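# Remove elastic band from tea caddies, lay it flat

## Task

Using the given arm mounts (scene frame, metres; facing measured in degrees counter-clockwise from +x): arm1 at x=+0.32 y=+0.46 z=+0.72 facing -125, arm2 at x=-0.32 y=+0.46 z=+0.72 facing -55, arm3 at x=-0.32 y=-0.46 z=+0.72 facing +55, arm4 at x=+0.32 y=-0.46 z=+0.72 facing +125. Get the elastic band off the tea caddies and leave it lying flat on the table, far enough from the caddies and with no part of it crossing another part. Every caddy must remain upright and roughly in its original spot. Nothing may be knocked or placed outside the work area. At the end all grippers must have released and the arms must be out of the way; anything that stays put only because a robot is holding it does not count.

## Robot and tools

Setup: four identical i2rt Big YAM arms named arm1, arm2, arm3 and arm4, each with six revolute joints, a two-finger gripper and a wrist camera. They are fixed to the table top at the mount positions listed in the task. Two room cameras, cam_high and cam_low, belong to no arm. Wrist cameras are arm1_cam_wrist to arm4_cam_wrist.

Scene frame: one shared frame, origin on the floor, +z upward, metres. Facing angles are counter-clockwise from +x. The hand point is midway between the fingertips; the hand z axis runs along the fingers and the fingers close along its y axis. With joints 1 and 6 at 0 and the hand level and forward, the wrist camera is above the hand looking toward the fingertips. Reach is roughly 1.0 m from the joint 1 axis. Joints move at different speeds, so the hand can sweep a wide arc between postures.

execute_actions(actions, cameras): actions is a list holding exactly one action object, or empty (an empty list only reports state and images). The action object has up to four keys, one per arm name; each arm's value is {"joints": {...}}, a dictionary of absolute joint targets by name, not offsets. Joints, units and allowed ranges (with the tolerance counted as reached): joint1_rad -2.879 to 2.879 (±0.045), rotates the arm about its base, positive counter-clockwise seen from above, 0 points the arm the way its base faces; joint2_rad 0 to 3.141 (±0.14), shoulder, 0 has the upper arm pointing back and roughly horizontal, increasing lifts it up then forward; joint3_rad 0 to 3.019 (±0.09), elbow, 0 is fully folded, increasing opens it; joint4_rad -1.692 to 1.57 (±0.055), hand pitch, positive tips fingers up; joint5_rad -1.57 to 1.57 (±0.03), hand sideways swing, positive toward the arm's right; joint6_rad -2.094 to 2.094 (±0.035), hand roll, positive clockwise seen from behind the hand; gripper_m 0 to 0.093 (±0.003), fingertip separation in metres, grip force about 50 to 62 N per pad at most. All listed motions begin together and may finish at different times. An omitted joint or arm may still be driving toward an earlier target. Unknown keys or out-of-range numbers reject the whole call and nothing moves. cameras is an optional list of camera names (or "all"); omitted or null gives every camera, [] gives none, an unknown name rejects the call. The pictures line gives the order of returned images.

wait(seconds): 0 to 10 s; commands nothing, robots keep doing what they were doing, and returns the same output as an empty action.

zoom_image(camera, region): enlarges part of that camera's most recent full image; region is [x0, y0, x1, y1] in pixels, origin top-left, no larger than 504 by 504.

finished_scene(scene): ends the current scene, given as its integer number, after the last command has been held. Irreversible; its result states whether the task succeeded. Sending a reply with no tool call also ends things.

Reading results: joint_status tells how each commanded motion ended. off_target means it stopped short and may keep pushing. contact_stop or time_out means the joint abandoned its target and holds where it stopped, except that a timed-out joint can keep a target at most 0.375, 0.375, 0.113, 0.225, 0.075 and 0.3 rad (joints 1 to 6) from its position and keep pushing; on_its_own lists such joints, and "held at" there is the held target, not the actual position. Sending a joint its reported position relieves the push. "joint command not followed", usually with a cause line, means a self/inter-arm collision check blocked that arm's joint targets (its gripper target still runs); those joints show not_followed and the arm may retry them later until given acceptable targets. This check can react too late and ignores fingers, gripper housings and wrist cameras. Very small target changes may produce no motion. A joint carrying a load may sag. Joint torques are raw drive outputs in joint order, with per-arm offset, scale and noise, and nonzero even with no contact. MOTOR HOT appears from 85 °C; at 100 °C an OVER-TEMPERATURE FAULT drops that arm's joints and gripper until cooled, and named keys read limit_stop_at_motor_heat; resend the target afterward. Heat builds while holding loads, including during thinking time.

Things to avoid: robots pressing hard against each other (can end the run), hard impacts between arms, sustained pushing into the table or objects (the arms never stop on contact), dropping or slipping the band, slams, toppling or displacing caddies, and anything leaving the work area. The scene keeps running while replies are composed, with the robots holding their last command. Faster robot motion is preferred. Finish with grippers opened and arms retracted away from the band and caddies.

Each tool is called after "Emit:" in YAML: its name, and indented under it one key for each argument.

## Session

Emit:
execute_actions:
  actions: []

Scene clock: 0.00 s.
Joint torques (N m, as the arm reports them, + toward a larger angle): no reading
arm1.joint_positions: joint1_rad=+0.011 joint2_rad=+0.434 joint3_rad=+1.474 joint4_rad=-1.532 joint5_rad=+0.014 joint6_rad=+0.016 gripper_m=+0.094
arm1.joint_status: not commanded
arm1.hand: x=+0.2534 y=+0.3703 z=+1.3765 quat_wxyz=(-0.239, -0.763, -0.387, +0.459) (m; scene frame)
arm2.joint_positions: joint1_rad=+0.007 joint2_rad=+0.429 joint3_rad=+1.469 joint4_rad=-1.544 joint5_rad=-0.012 joint6_rad=+0.016 gripper_m=+0.095
arm2.joint_status: not commanded
arm2.hand: x=-0.2461 y=+0.3735 z=+1.3491 quat_wxyz=(-0.457, -0.389, -0.768, +0.226) (m; scene frame)
arm3.joint_positions: joint1_rad=+0.010 joint2_rad=+0.424 joint3_rad=+1.478 joint4_rad=-1.536 joint5_rad=+0.005 joint6_rad=-0.008 gripper_m=+0.095
arm3.joint_status: not commanded
arm3.hand: x=-0.2545 y=-0.3681 z=+1.3493 quat_wxyz=(-0.462, +0.394, -0.760, -0.232) (m; scene frame)
arm4.joint_positions: joint1_rad=+0.011 joint2_rad=+0.422 joint3_rad=+1.481 joint4_rad=-1.534 joint5_rad=-0.010 joint6_rad=+0.010 gripper_m=+0.095
arm4.joint_status: not commanded
arm4.hand: x=+0.2526 y=-0.3765 z=+1.3841 quat_wxyz=(-0.241, +0.756, -0.394, -0.464) (m; scene frame)
pictures: arm1_cam_wrist, arm2_cam_wrist, arm3_cam_wrist, arm4_cam_wrist, cam_high, cam_low
Images, in order (width x height): arm1_cam_wrist 504x504, arm2_cam_wrist 504x504, arm3_cam_wrist 504x504, arm4_cam_wrist 504x504, cam_high 672x504, cam_low 672x504.

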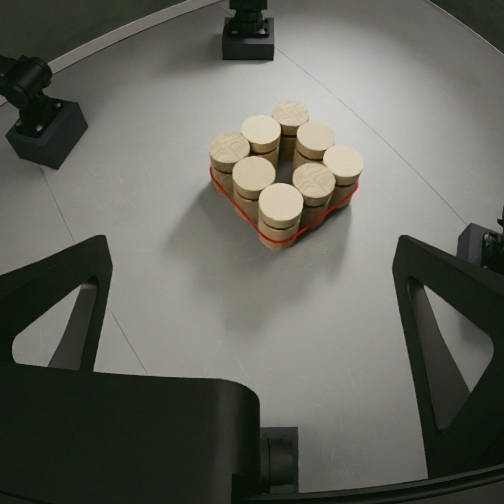

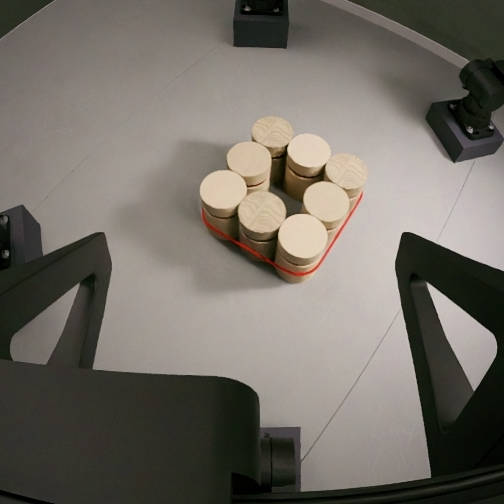

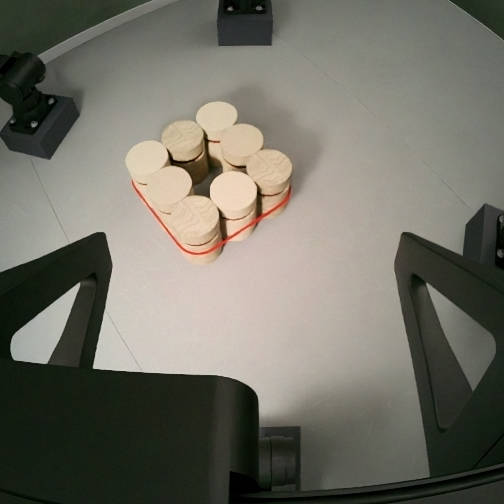

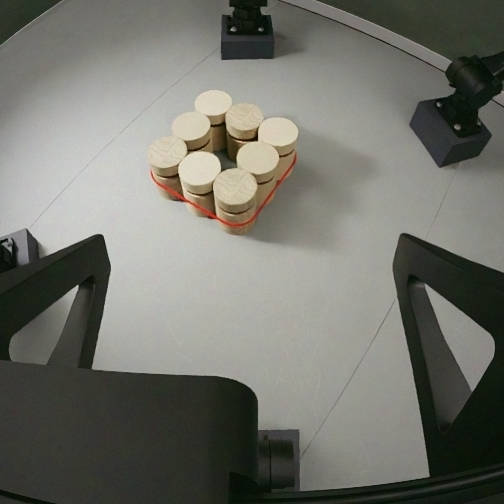

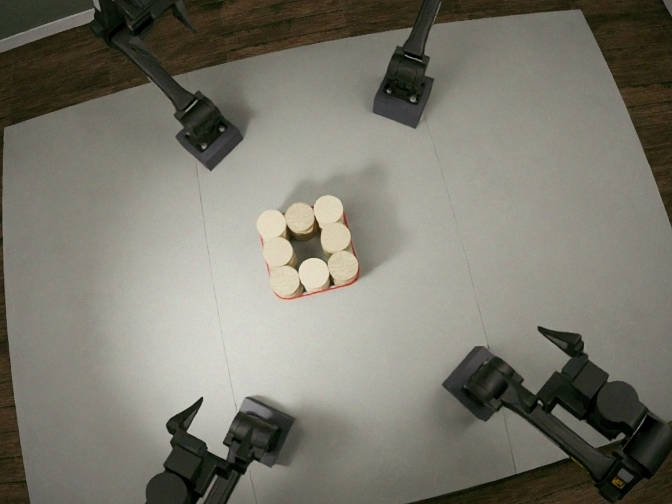

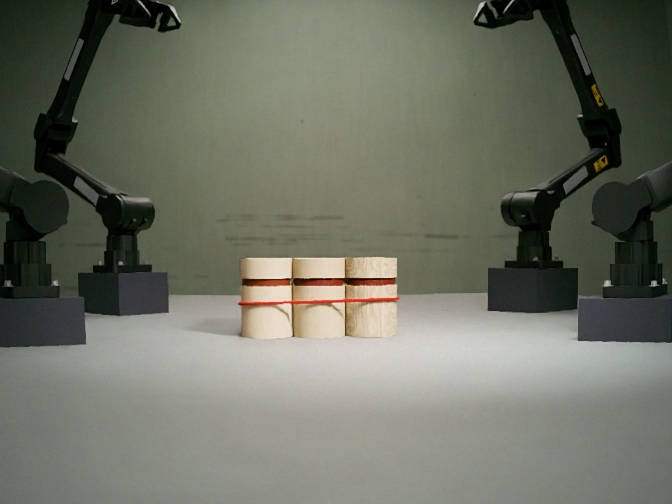

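Emit:
execute_actions:
  actions:
    - {"arm1":{"joints":{"joint2_rad":1.0}},"arm2":{"joints":{"joint3_rad":1.0}},"arm3":{"joints":{"joint4_rad":-1.0}},"arm4":{"joints":{"joint2_rad":1.0,"joint3_rad":1.0,"joint6_rad":1.57}}}
  cameras: ["cam_high","cam_low","arm4_cam_wrist"]

Scene clock: 16.93 s.
Joint torques (N m, as the arm reports them, + toward a larger angle): arm1=[-0.28 -3.46 11.44  1.3   0.01 -0.04] | arm2=[-0.13  4.35 10.17  1.27  0.07  0.06] | arm3=[-0.44  7.19  8.74  3.19  0.12  0.04] | arm4=[-0.94 -4.32  9.03 -0.18 -0.02  0.03]
arm1.joint_positions: joint1_rad=+0.011 joint2_rad=+1.006 joint3_rad=+1.472 joint4_rad=-1.532 joint5_rad=+0.014 joint6_rad=+0.016 gripper_m=+0.094
arm1.joint_status: all done
arm1.hand: x=+0.1277 y=+0.1888 z=+1.2574 quat_wxyz=(-0.114, -0.861, -0.440, +0.227) (m; scene frame)
arm2.joint_positions: joint1_rad=+0.007 joint2_rad=+0.429 joint3_rad=+0.993 joint4_rad=-1.543 joint5_rad=-0.012 joint6_rad=+0.016 gripper_m=+0.095
arm2.joint_status: all done
arm2.hand: x=-0.2175 y=+0.3307 z=+1.1384 quat_wxyz=(-0.262, -0.435, -0.852, +0.129) (m; scene frame)
arm3.joint_positions: joint1_rad=+0.010 joint2_rad=+0.424 joint3_rad=+1.478 joint4_rad=-1.028 joint5_rad=+0.005 joint6_rad=-0.008 gripper_m=+0.095
arm3.joint_status: all done
arm3.hand: x=-0.2382 y=-0.3448 z=+1.4696 quat_wxyz=(-0.639, +0.322, -0.621, -0.322) (m; scene frame)
arm4.joint_positions: joint1_rad=+0.011 joint2_rad=+1.009 joint3_rad=+0.989 joint4_rad=-1.529 joint5_rad=-0.010 joint6_rad=+1.562 gripper_m=+0.095
arm4.joint_status: all done
arm4.hand: x=+0.1664 y=-0.2457 z=+1.0507 quat_wxyz=(+0.003, +0.303, -0.953, -0.013) (m; scene frame)
pictures: arm4_cam_wrist, cam_high, cam_low
Images, in order (width x height): arm4_cam_wrist 504x504, cam_high 672x504, cam_low 672x504.

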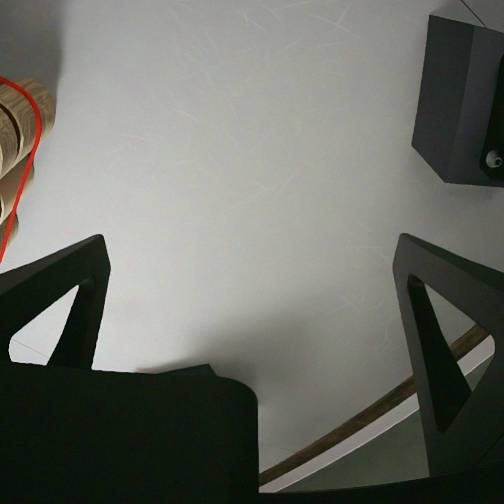

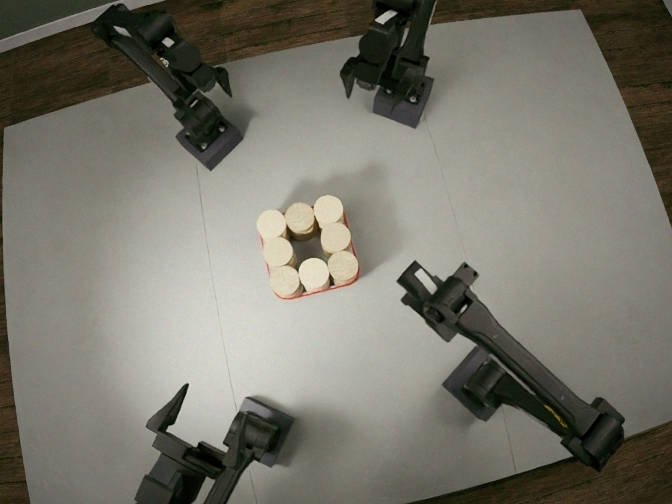

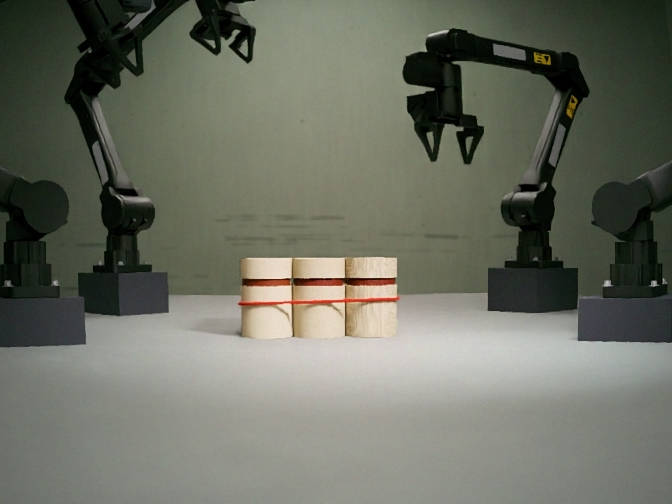

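Emit:
execute_actions:
  actions:
    - {"arm1":{"joints":{"joint1_rad":0.31,"joint2_rad":1.527,"joint3_rad":0.984,"joint4_rad":-0.80,"joint5_rad":0.65,"joint6_rad":-0.38,"gripper_m":0.035}},"arm2":{"joints":{"joint1_rad":0.26,"joint2_rad":1.027,"joint3_rad":0.587,"joint4_rad":-0.64,"joint5_rad":0.51,"joint6_rad":-0.85,"gripper_m":0.035}},"arm3":{"joints":{"joint1_rad":0.69,"joint2_rad":1.58,"joint3_rad":1.135,"joint4_rad":-1.126,"joint5_rad":0.7,"joint6_rad":0,"gripper_m":0.035}},"arm4":{"joints":{"joint1_rad":0.43,"joint2_rad":1.507,"joint3_rad":0.924,"joint4_rad":-0.58,"joint5_rad":0.57,"joint6_rad":-0.69,"gripper_m":0.035}}}

Scene clock: 65.73 s.
Joint torques (N m, as the arm reports them, + toward a larger angle): arm1=[ -0.72 -11.22  10.55   0.92   0.44  -0.07] | arm2=[ 0.3  -2.53 11.    1.27  0.51 -0.01] | arm3=[ -0.19 -13.61  10.13   0.05   0.7    0.18] | arm4=[-1.59 -9.85  7.11  1.08  0.26 -0.06]
arm1.joint_positions: joint1_rad=+0.315 joint2_rad=+1.545 joint3_rad=+0.962 joint4_rad=-0.812 joint5_rad=+0.647 joint6_rad=-0.369 gripper_m=+0.035
arm1.joint_status: all done
arm1.hand: x=+0.0914 y=+0.0759 z=+0.9077 quat_wxyz=(+0.248, -0.666, -0.669, +0.217) (m; scene frame)
arm2.joint_positions: joint1_rad=+0.256 joint2_rad=+1.018 joint3_rad=+0.572 joint4_rad=-0.653 joint5_rad=+0.506 joint6_rad=-0.842 gripper_m=+0.035
arm2.joint_status: all done
arm2.hand: x=-0.1187 y=+0.1891 z=+0.9128 quat_wxyz=(+0.009, +0.017, -0.942, +0.336) (m; scene frame)
arm3.joint_positions: joint1_rad=+0.688 joint2_rad=+1.581 joint3_rad=+1.118 joint4_rad=-1.112 joint5_rad=+0.697 joint6_rad=-0.007 gripper_m=+0.035
arm3.joint_status: all done
arm3.hand: x=-0.2345 y=-0.0195 z=+0.9136 quat_wxyz=(-0.245, +0.687, -0.641, +0.238) (m; scene frame)
arm4.joint_positions: joint1_rad=+0.436 joint2_rad=+1.515 joint3_rad=+0.926 joint4_rad=-0.594 joint5_rad=+0.568 joint6_rad=-0.682 gripper_m=+0.035
arm4.joint_status: all done
arm4.hand: x=-0.0356 y=-0.1409 z=+0.9140 quat_wxyz=(-0.336, +0.942, +0.015, +0.009) (m; scene frame)
pictures: arm1_cam_wrist, arm2_cam_wrist, arm3_cam_wrist, arm4_cam_wrist, cam_high, cam_low
Images, in order (width x height): arm1_cam_wrist 504x504, arm2_cam_wrist 504x504, arm3_cam_wrist 504x504, arm4_cam_wrist 504x504, cam_high 672x504, cam_low 672x504.

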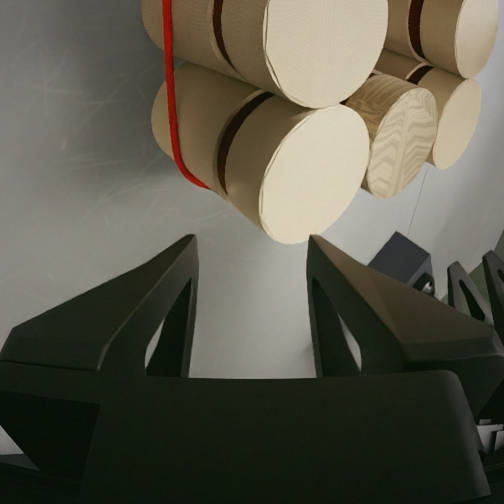

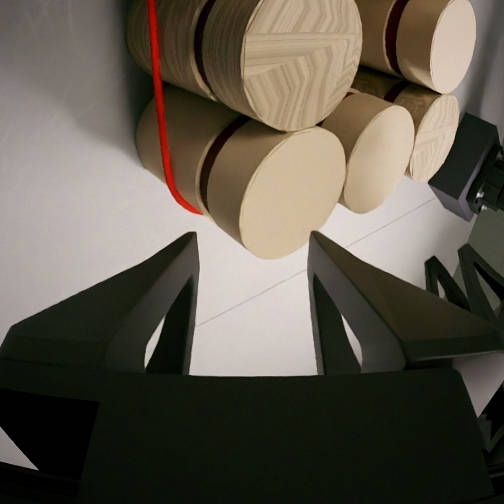

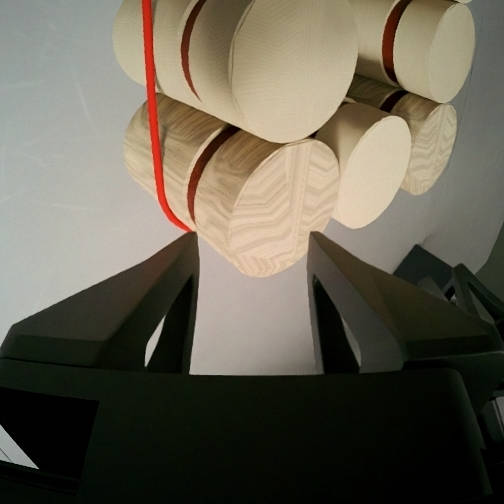

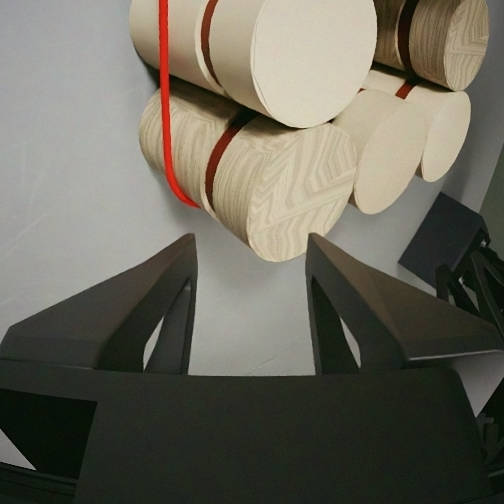

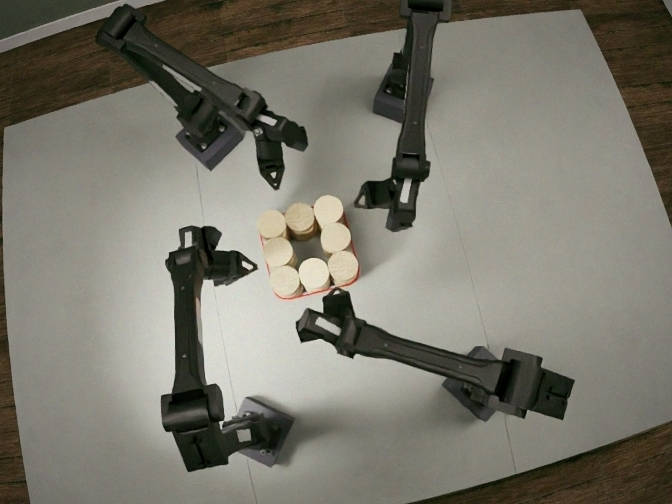

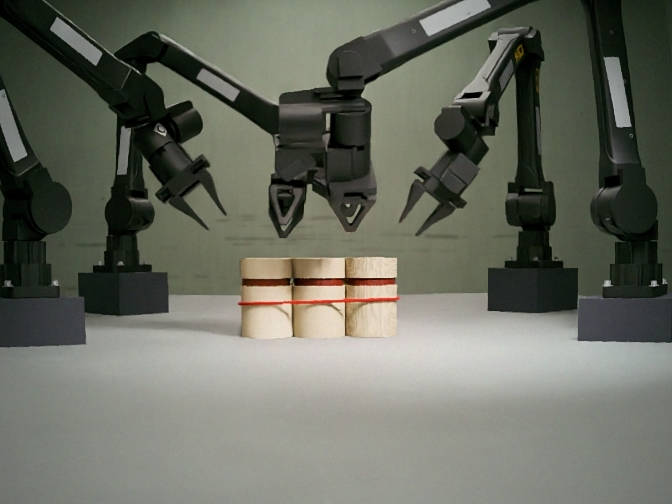

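Emit:
execute_actions:
  actions:
    - {"arm1":{"joints":{"joint2_rad":1.635,"joint3_rad":0.945,"joint4_rad":-0.64}},"arm2":{"joints":{"joint2_rad":1.16,"joint3_rad":0.50,"joint4_rad":-0.43}},"arm3":{"joints":{"joint2_rad":1.665,"joint3_rad":1.08,"joint4_rad":-0.98}},"arm4":{"joints":{"joint2_rad":1.61,"joint3_rad":0.865,"joint4_rad":-0.42}}}
  cameras: []

Emit:
execute_actions:
  actions:
    - {"arm1":{"joints":{"joint1_rad":0.29,"joint2_rad":1.73,"joint3_rad":0.915,"joint4_rad":-0.48}},"arm2":{"joints":{"joint1_rad":0.232,"joint2_rad":1.315,"joint3_rad":0.455,"joint4_rad":-0.195}},"arm3":{"joints":{"joint1_rad":0.675,"joint2_rad":1.753,"joint3_rad":1.036,"joint4_rad":-0.84}},"arm4":{"joints":{"joint1_rad":0.405,"joint2_rad":1.71,"joint3_rad":0.823,"joint4_rad":-0.25}}}

Scene clock: 88.33 s.
Joint torques (N m, as the arm reports them, + toward a larger angle): arm1=[ -0.68 -10.81   8.34   1.02   0.41  -0.08] | arm2=[-0.21 -3.34  9.39  1.28  0.48 -0.02] | arm3=[ -0.37 -14.58   9.04   1.18   0.66   0.19] | arm4=[ -1.48 -10.64   6.4    1.03   0.22  -0.06]
arm1.joint_positions: joint1_rad=+0.315 joint2_rad=+1.634 joint3_rad=+0.940 joint4_rad=-0.653 joint5_rad=+0.648 joint6_rad=-0.370 gripper_m=+0.035
arm1.joint_status: all done
arm1.hand: x=+0.0856 y=+0.0580 z=+0.8694 quat_wxyz=(+0.237, -0.670, -0.662, +0.237) (m; scene frame)
arm2.joint_positions: joint1_rad=+0.256 joint2_rad=+1.162 joint3_rad=+0.487 joint4_rad=-0.443 joint5_rad=+0.507 joint6_rad=-0.843 gripper_m=+0.035
arm2.joint_status: all done
arm2.hand: x=-0.1173 y=+0.1868 z=+0.8535 quat_wxyz=(+0.016, +0.019, -0.943, +0.330) (m; scene frame)
arm3.joint_positions: joint1_rad=+0.688 joint2_rad=+1.669 joint3_rad=+1.067 joint4_rad=-0.996 joint5_rad=+0.698 joint6_rad=-0.007 gripper_m=+0.035
arm3.joint_status: all done
arm3.hand: x=-0.2344 y=-0.0180 z=+0.8608 quat_wxyz=(-0.238, +0.689, -0.639, +0.246) (m; scene frame)
arm4.joint_positions: joint1_rad=+0.436 joint2_rad=+1.617 joint3_rad=+0.866 joint4_rad=-0.433 joint5_rad=+0.568 joint6_rad=-0.683 gripper_m=+0.035
arm4.joint_status: all done
arm4.hand: x=-0.0353 y=-0.1402 z=+0.8587 quat_wxyz=(-0.336, +0.942, +0.015, +0.010) (m; scene frame)
pictures: none
No camera images: the call's "cameras" was empty. Leave "cameras" out to get every camera's image.

Scene clock: 89.30 s.
Joint torques (N m, as the arm reports them, + toward a larger angle): arm1=[ -0.87 -11.23   7.71   1.1    0.4   -0.07] | arm2=[-0.99 -4.53  7.62  1.3   0.44  0.03] | arm3=[ -1.81 -15.1    8.07   1.16   0.66   0.18] | arm4=[ -1.13 -10.86   5.45   1.1    0.22  -0.07]
arm1.joint_positions: joint1_rad=+0.296 joint2_rad=+1.730 joint3_rad=+0.910 joint4_rad=-0.493 joint5_rad=+0.648 joint6_rad=-0.370 gripper_m=+0.035
arm1.joint_status: all done
arm1.hand: x=+0.0749 y=+0.0532 z=+0.8257 quat_wxyz=(+0.232, -0.678, -0.651, +0.249) (m; scene frame)
arm2.joint_positions: joint1_rad=+0.239 joint2_rad=+1.313 joint3_rad=+0.451 joint4_rad=-0.208 joint5_rad=+0.507 joint6_rad=-0.843 gripper_m=+0.035
arm2.joint_status: all done
arm2.hand: x=-0.1093 y=+0.1718 z=+0.8164 quat_wxyz=(+0.002, +0.005, -0.938, +0.345) (m; scene frame)
arm3.joint_positions: joint1_rad=+0.688 joint2_rad=+1.755 joint3_rad=+1.025 joint4_rad=-0.856 joint5_rad=+0.698 joint6_rad=-0.007 gripper_m=+0.035
arm3.joint_status: all done
arm3.hand: x=-0.2346 y=-0.0148 z=+0.8117 quat_wxyz=(-0.242, +0.688, -0.640, +0.242) (m; scene frame)
arm4.joint_positions: joint1_rad=+0.407 joint2_rad=+1.714 joint3_rad=+0.825 joint4_rad=-0.264 joint5_rad=+0.568 joint6_rad=-0.683 gripper_m=+0.035
arm4.joint_status: all done
arm4.hand: x=-0.0288 y=-0.1275 z=+0.8157 quat_wxyz=(-0.344, +0.939, -0.003, +0.002) (m; scene frame)
pictures: arm1_cam_wrist, arm2_cam_wrist, arm3_cam_wrist, arm4_cam_wrist, cam_high, cam_low
Images, in order (width x height): arm1_cam_wrist 504x504, arm2_cam_wrist 504x504, arm3_cam_wrist 504x504, arm4_cam_wrist 504x504, cam_high 672x504, cam_low 672x504.

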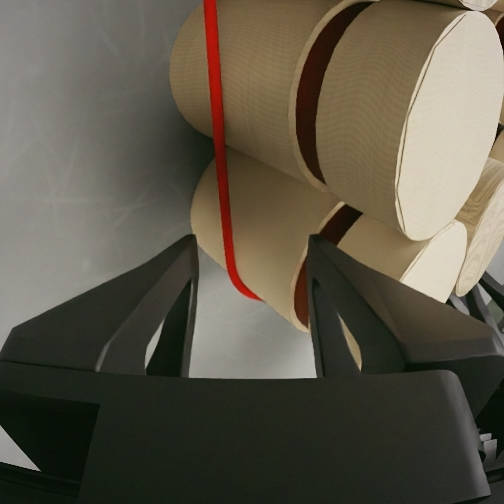

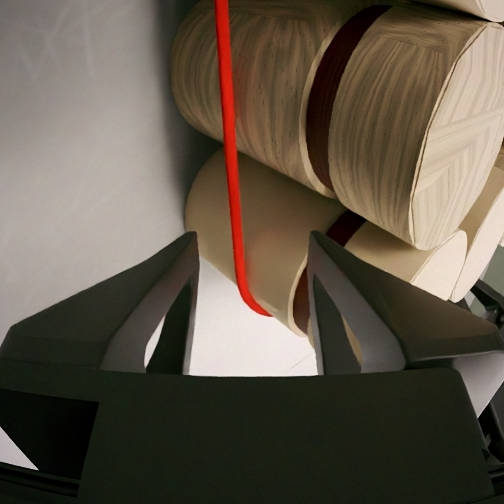

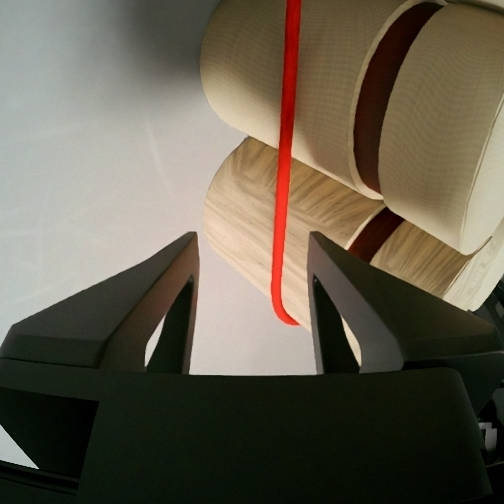

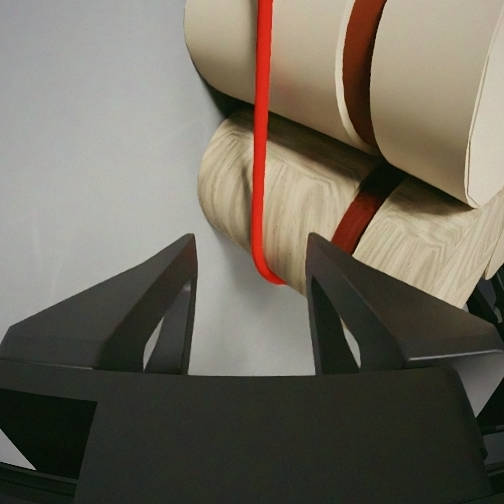

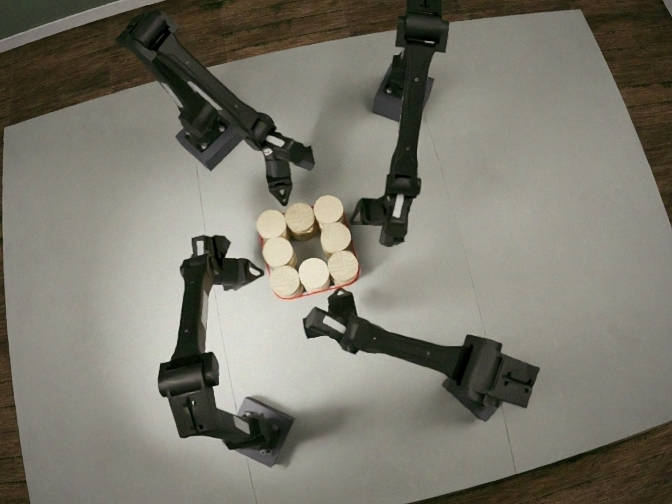

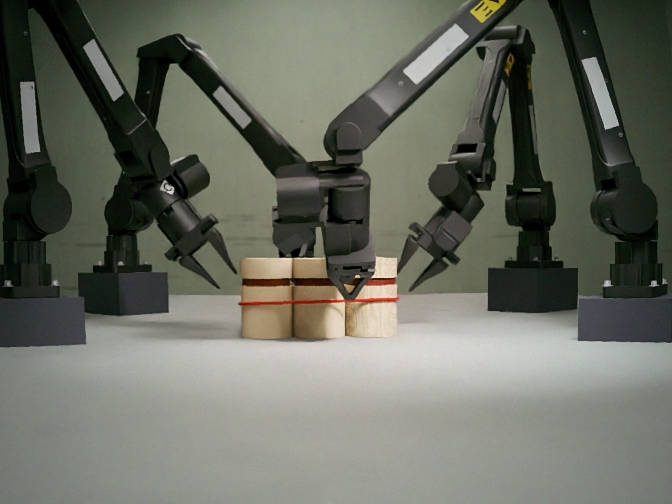

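Emit:
execute_actions:
  actions:
    - {"arm1":{"joints":{"joint1_rad":0.261,"joint2_rad":1.789,"joint3_rad":0.868,"joint4_rad":-0.39,"gripper_m":0.028}},"arm2":{"joints":{"joint1_rad":0.203,"joint2_rad":1.425,"joint3_rad":0.44,"joint4_rad":-0.07,"gripper_m":0.028}},"arm3":{"joints":{"joint1_rad":0.618,"joint2_rad":1.80,"joint3_rad":1.036,"joint4_rad":-0.79,"gripper_m":0.028}},"arm4":{"joints":{"joint1_rad":0.373,"joint2_rad":1.794,"joint3_rad":0.86,"joint4_rad":-0.193,"gripper_m":0.028}}}

Scene clock: 116.43 s.
Joint torques (N m, as the arm reports them, + toward a larger angle): arm1=[ -0.61 -10.37   6.88   1.04   0.4   -0.06] | arm2=[-0.57 -4.58  6.4   1.55  0.39  0.03] | arm3=[ -0.68 -14.19   7.85   1.21   0.66   0.17] | arm4=[ -0.82 -10.51   7.6    1.01   0.22  -0.07]
arm1.joint_positions: joint1_rad=+0.265 joint2_rad=+1.784 joint3_rad=+0.863 joint4_rad=-0.403 joint5_rad=+0.648 joint6_rad=-0.370 gripper_m=+0.028
arm1.joint_status: all done
arm1.hand: x=+0.0665 y=+0.0721 z=+0.7927 quat_wxyz=(+0.238, -0.688, -0.642, +0.241) (m; scene frame)
arm2.joint_positions: joint1_rad=+0.208 joint2_rad=+1.418 joint3_rad=+0.439 joint4_rad=-0.083 joint5_rad=+0.507 joint6_rad=-0.843 gripper_m=+0.028
arm2.joint_status: all done
arm2.hand: x=-0.1135 y=+0.1609 z=+0.7915 quat_wxyz=(+0.004, -0.010, -0.937, +0.348) (m; scene frame)
arm3.joint_positions: joint1_rad=+0.621 joint2_rad=+1.790 joint3_rad=+1.025 joint4_rad=-0.806 joint5_rad=+0.698 joint6_rad=-0.007 gripper_m=+0.028
arm3.joint_status: all done
arm3.hand: x=-0.2051 y=-0.0150 z=+0.7969 quat_wxyz=(-0.239, +0.664, -0.664, +0.245) (m; scene frame)
arm4.joint_positions: joint1_rad=+0.374 joint2_rad=+1.793 joint3_rad=+0.827 joint4_rad=-0.206 joint5_rad=+0.568 joint6_rad=-0.683 gripper_m=+0.028
arm4.joint_status: all done
arm4.hand: x=-0.0184 y=-0.1153 z=+0.7860 quat_wxyz=(-0.339, +0.940, -0.016, +0.015) (m; scene frame)
pictures: arm1_cam_wrist, arm2_cam_wrist, arm3_cam_wrist, arm4_cam_wrist, cam_high, cam_low
Images, in order (width x height): arm1_cam_wrist 504x504, arm2_cam_wrist 504x504, arm3_cam_wrist 504x504, arm4_cam_wrist 504x504, cam_high 672x504, cam_low 672x504.

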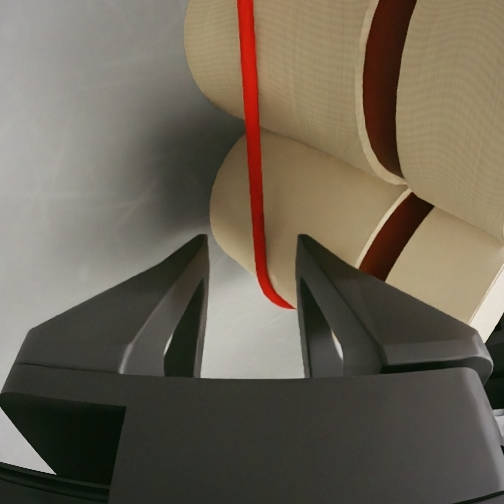

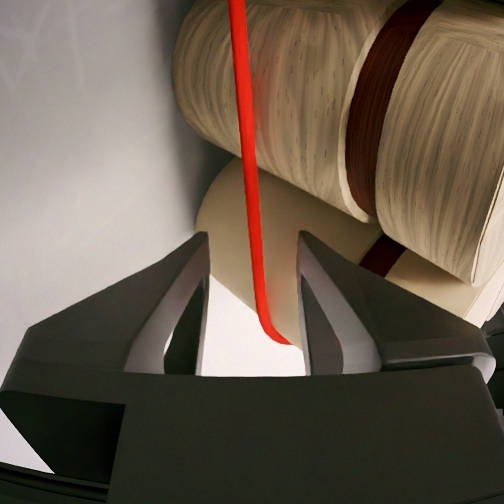

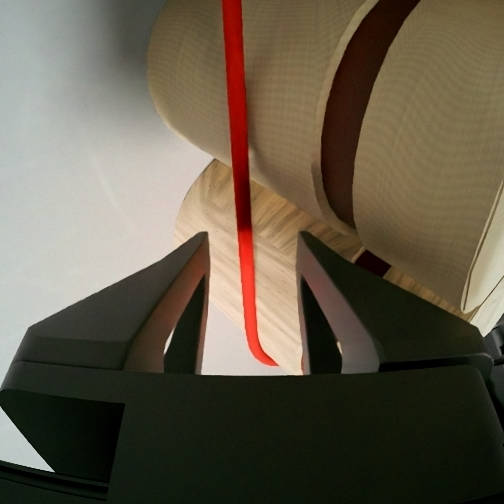

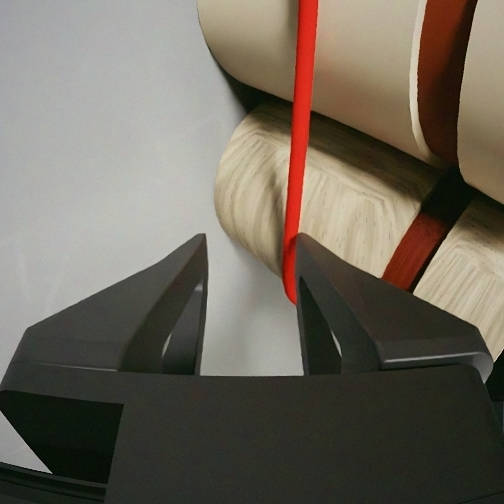

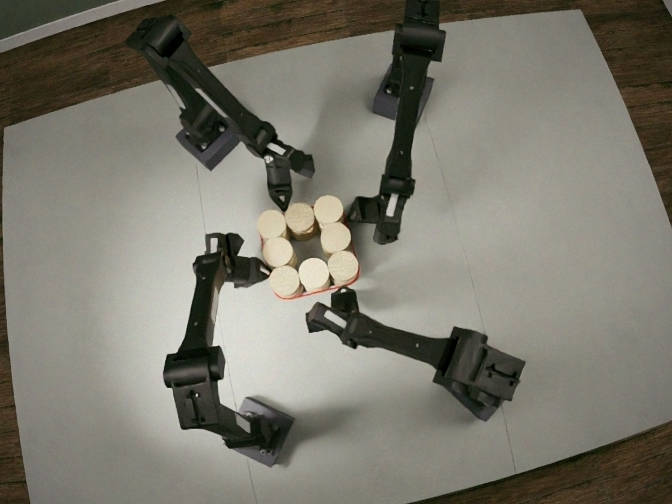

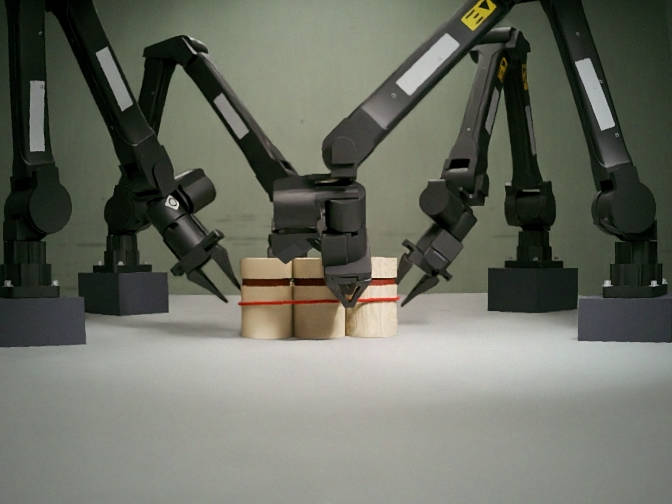

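Emit:
zoom_image:
  camera: "cam_high"
  region: [230,170,410,330]

Emit:
zoom_image:
  camera: "cam_low"
  region: [190,230,450,350]

Region (230, 170, 410, 330) of cam_high's 672x504 image, scaled by 2.800, with more detail than that image has.

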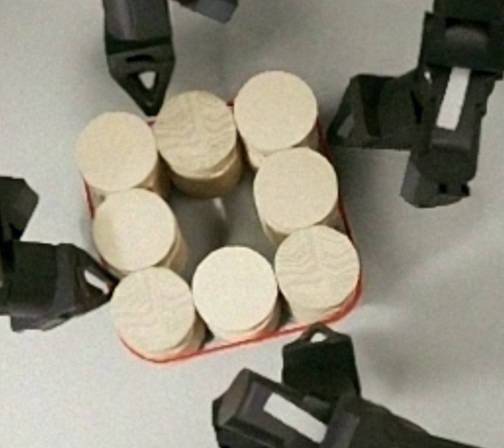

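Region (190, 230, 450, 350) of cam_low's 672x504 image, scaled by 1.938, with more detail than that image has; it fills the top 233 rows of this view, and the rest is white.

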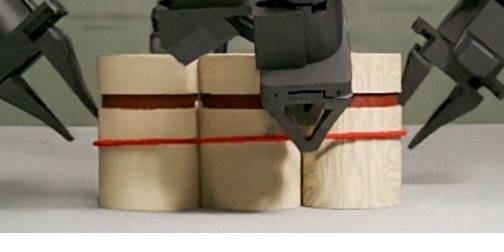

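Emit:
execute_actions:
  actions:
    - {"arm1":{"joints":{"joint1_rad":0.254,"joint2_rad":1.847,"joint3_rad":0.945,"joint4_rad":-0.38}},"arm2":{"joints":{"joint1_rad":0.182,"joint2_rad":1.525,"joint4_rad":0.04}},"arm3":{"joints":{"joint2_rad":1.83,"joint4_rad":-0.76}},"arm4":{"joints":{"joint1_rad":0.405,"joint2_rad":1.82,"joint3_rad":0.935,"joint4_rad":-0.25}}}

Emit:
zoom_image:
  camera: "cam_high"
  region: [230,170,410,330]

Scene clock: 136.47 s.
Joint torques (N m, as the arm reports them, + toward a larger angle): arm1=[ -1.14 -10.93   9.33   1.01   0.39  -0.07] | arm2=[-0.24 -5.6   5.51  1.54  0.45 -0.01] | arm3=[ -0.66 -14.42   7.7    1.2    0.66   0.19] | arm4=[ -0.83 -10.46   7.62   0.2    0.22  -0.06]
arm1.joint_positions: joint1_rad=+0.264 joint2_rad=+1.837 joint3_rad=+0.915 joint4_rad=-0.391 joint5_rad=+0.648 joint6_rad=-0.370 gripper_m=+0.028
arm1.joint_status: all done
arm1.hand: x=+0.0588 y=+0.0532 z=+0.7851 quat_wxyz=(+0.236, -0.689, -0.640, +0.245) (m; scene frame)
arm2.joint_positions: joint1_rad=+0.188 joint2_rad=+1.518 joint3_rad=+0.439 joint4_rad=+0.027 joint5_rad=+0.507 joint6_rad=-0.843 gripper_m=+0.028
arm2.joint_status: all done
arm2.hand: x=-0.1140 y=+0.1514 z=+0.7702 quat_wxyz=(+0.004, -0.021, -0.936, +0.351) (m; scene frame)
arm3.joint_positions: joint1_rad=+0.621 joint2_rad=+1.819 joint3_rad=+1.025 joint4_rad=-0.776 joint5_rad=+0.698 joint6_rad=-0.007 gripper_m=+0.028
arm3.joint_status: all done
arm3.hand: x=-0.2050 y=-0.0124 z=+0.7847 quat_wxyz=(-0.239, +0.664, -0.664, +0.245) (m; scene frame)
arm4.joint_positions: joint1_rad=+0.403 joint2_rad=+1.810 joint3_rad=+0.904 joint4_rad=-0.242 joint5_rad=+0.568 joint6_rad=-0.683 gripper_m=+0.028
arm4.joint_status: all done
arm4.hand: x=-0.0530 y=-0.1095 z=+0.7991 quat_wxyz=(-0.345, +0.938, -0.005, +0.000) (m; scene frame)
pictures: arm1_cam_wrist, arm2_cam_wrist, arm3_cam_wrist, arm4_cam_wrist, cam_high, cam_low
Images, in order (width x height): arm1_cam_wrist 504x504, arm2_cam_wrist 504x504, arm3_cam_wrist 504x504, arm4_cam_wrist 504x504, cam_high 672x504, cam_low 672x504.

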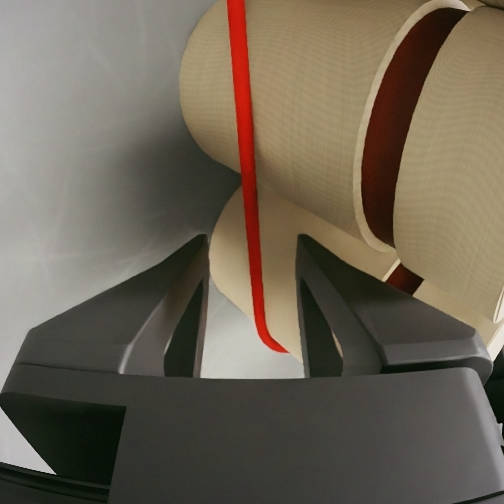

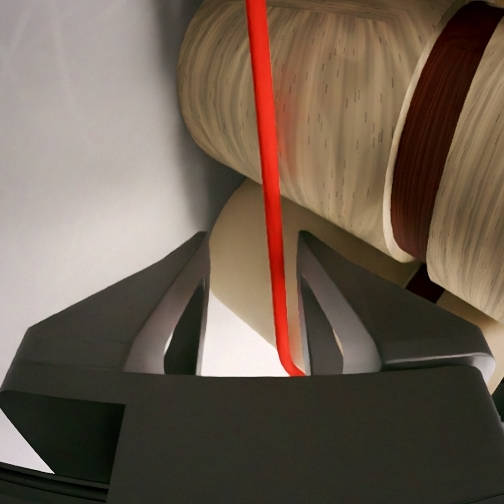

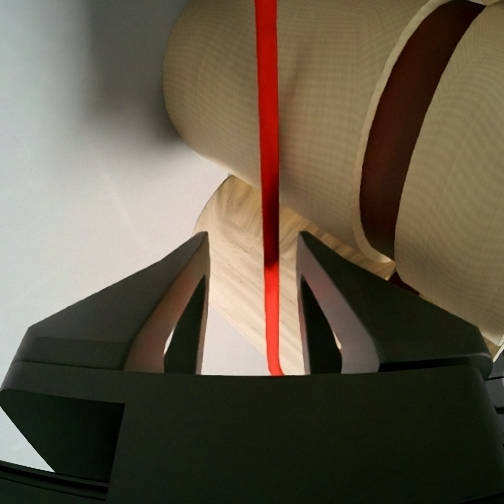

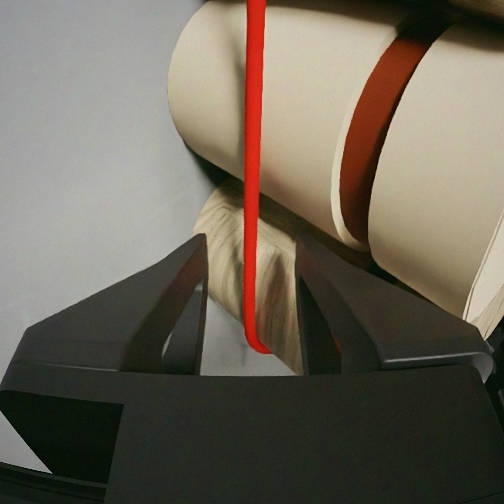

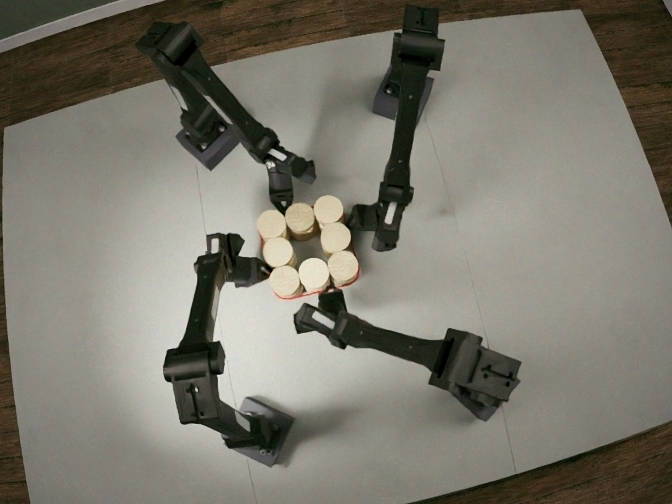

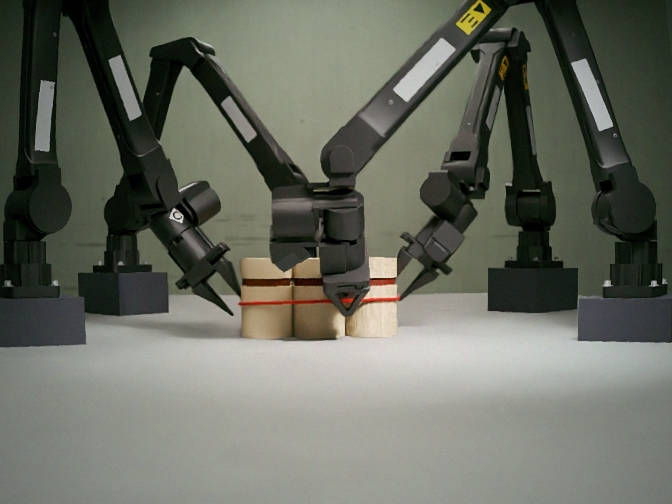

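Region (230, 170, 410, 330) of cam_high's 672x504 image, scaled by 2.800, with more detail than that image has.

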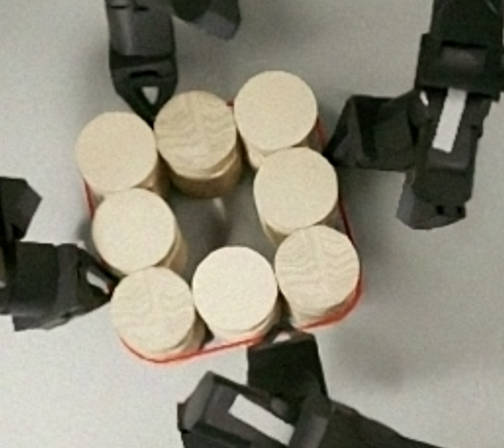

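Emit:
execute_actions:
  actions:
    - {"arm1":{"joints":{"joint1_rad":0.23,"joint2_rad":1.897,"joint4_rad":-0.34}},"arm2":{"joints":{"joint1_rad":0.168,"joint2_rad":1.55,"joint4_rad":0.075}},"arm3":{"joints":{"joint1_rad":0.603,"joint2_rad":1.845}},"arm4":{"joints":{"joint1_rad":0.375,"joint2_rad":1.878,"joint4_rad":-0.171}}}

Scene clock: 144.97 s.
Joint torques (N m, as the arm reports them, + toward a larger angle): arm1=[ -1.02 -11.35   8.65   0.99   0.42  -0.06] | arm2=[-0.85 -4.97  5.58  1.42  0.45  0.01] | arm3=[ -1.99 -13.94   7.57   1.17   0.65   0.17] | arm4=[ -1.21 -11.08   7.58   1.14   0.22  -0.05]
arm1.joint_positions: joint1_rad=+0.235 joint2_rad=+1.885 joint3_rad=+0.918 joint4_rad=-0.351 joint5_rad=+0.648 joint6_rad=-0.371 gripper_m=+0.028
arm1.joint_status: all done
arm1.hand: x=+0.0468 y=+0.0594 z=+0.7661 quat_wxyz=(+0.240, -0.697, -0.631, +0.239) (m; scene frame)
arm2.joint_positions: joint1_rad=+0.175 joint2_rad=+1.533 joint3_rad=+0.439 joint4_rad=+0.062 joint5_rad=+0.507 joint6_rad=-0.843 gripper_m=+0.028
arm2.joint_status: all done
arm2.hand: x=-0.1149 y=+0.1456 z=+0.7691 quat_wxyz=(-0.001, -0.030, -0.934, +0.357) (m; scene frame)
arm3.joint_positions: joint1_rad=+0.619 joint2_rad=+1.830 joint3_rad=+1.025 joint4_rad=-0.776 joint5_rad=+0.698 joint6_rad=-0.007 gripper_m=+0.028
arm3.joint_status: all done
arm3.hand: x=-0.2039 y=-0.0142 z=+0.7800 quat_wxyz=(-0.235, +0.665, -0.664, +0.249) (m; scene frame)
arm4.joint_positions: joint1_rad=+0.378 joint2_rad=+1.874 joint3_rad=+0.904 joint4_rad=-0.185 joint5_rad=+0.568 joint6_rad=-0.683 gripper_m=+0.028
arm4.joint_status: all done
arm4.hand: x=-0.0447 y=-0.0992 z=+0.7734 quat_wxyz=(-0.344, +0.939, -0.016, +0.008) (m; scene frame)
pictures: arm1_cam_wrist, arm2_cam_wrist, arm3_cam_wrist, arm4_cam_wrist, cam_high, cam_low
Images, in order (width x height): arm1_cam_wrist 504x504, arm2_cam_wrist 504x504, arm3_cam_wrist 504x504, arm4_cam_wrist 504x504, cam_high 672x504, cam_low 672x504.

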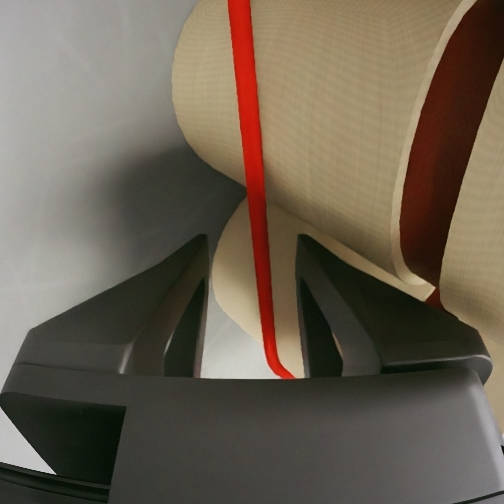

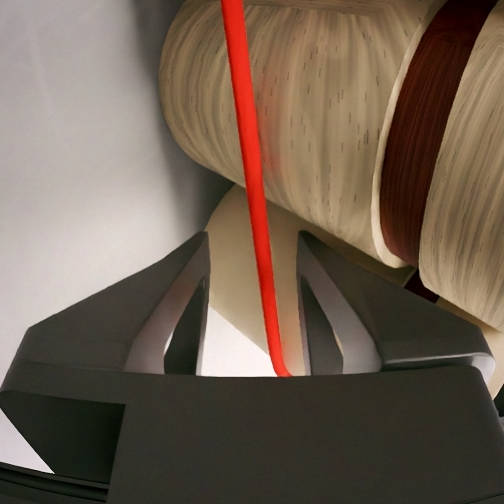

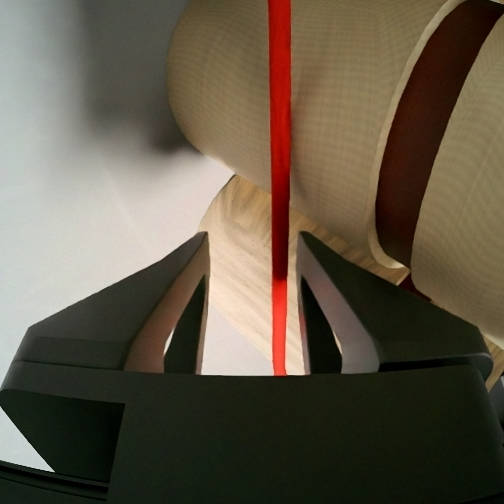

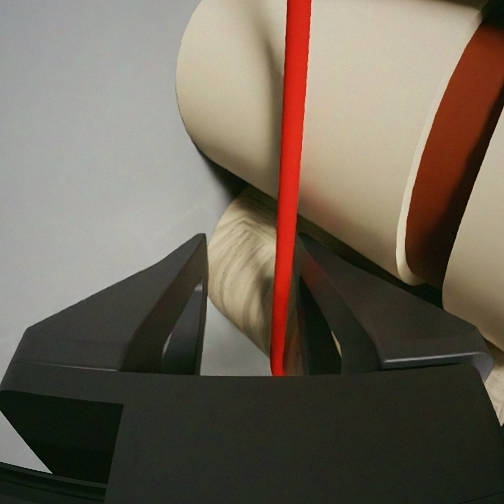

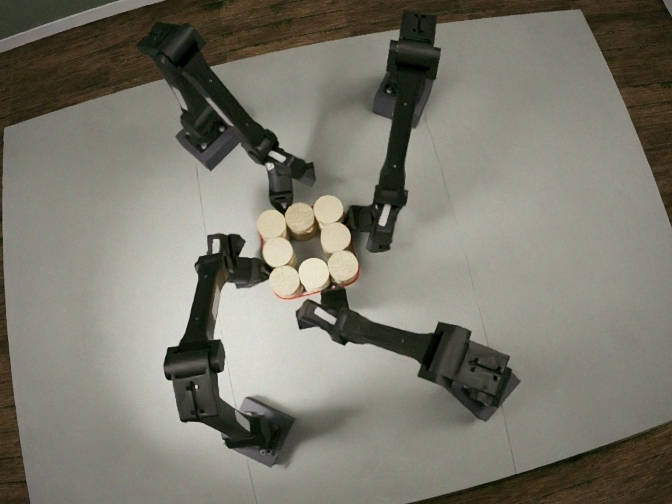

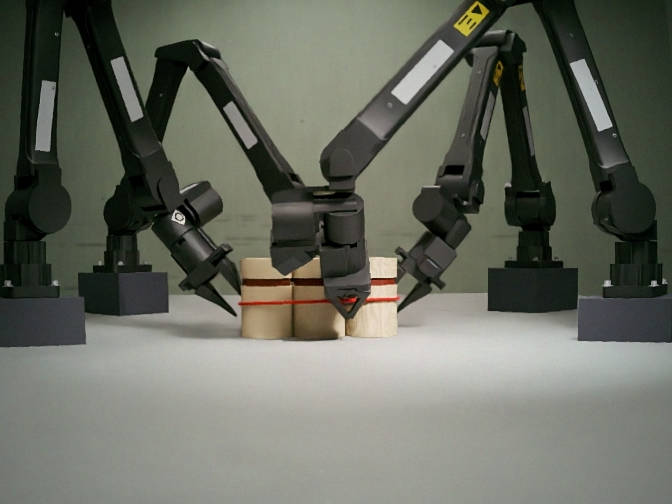

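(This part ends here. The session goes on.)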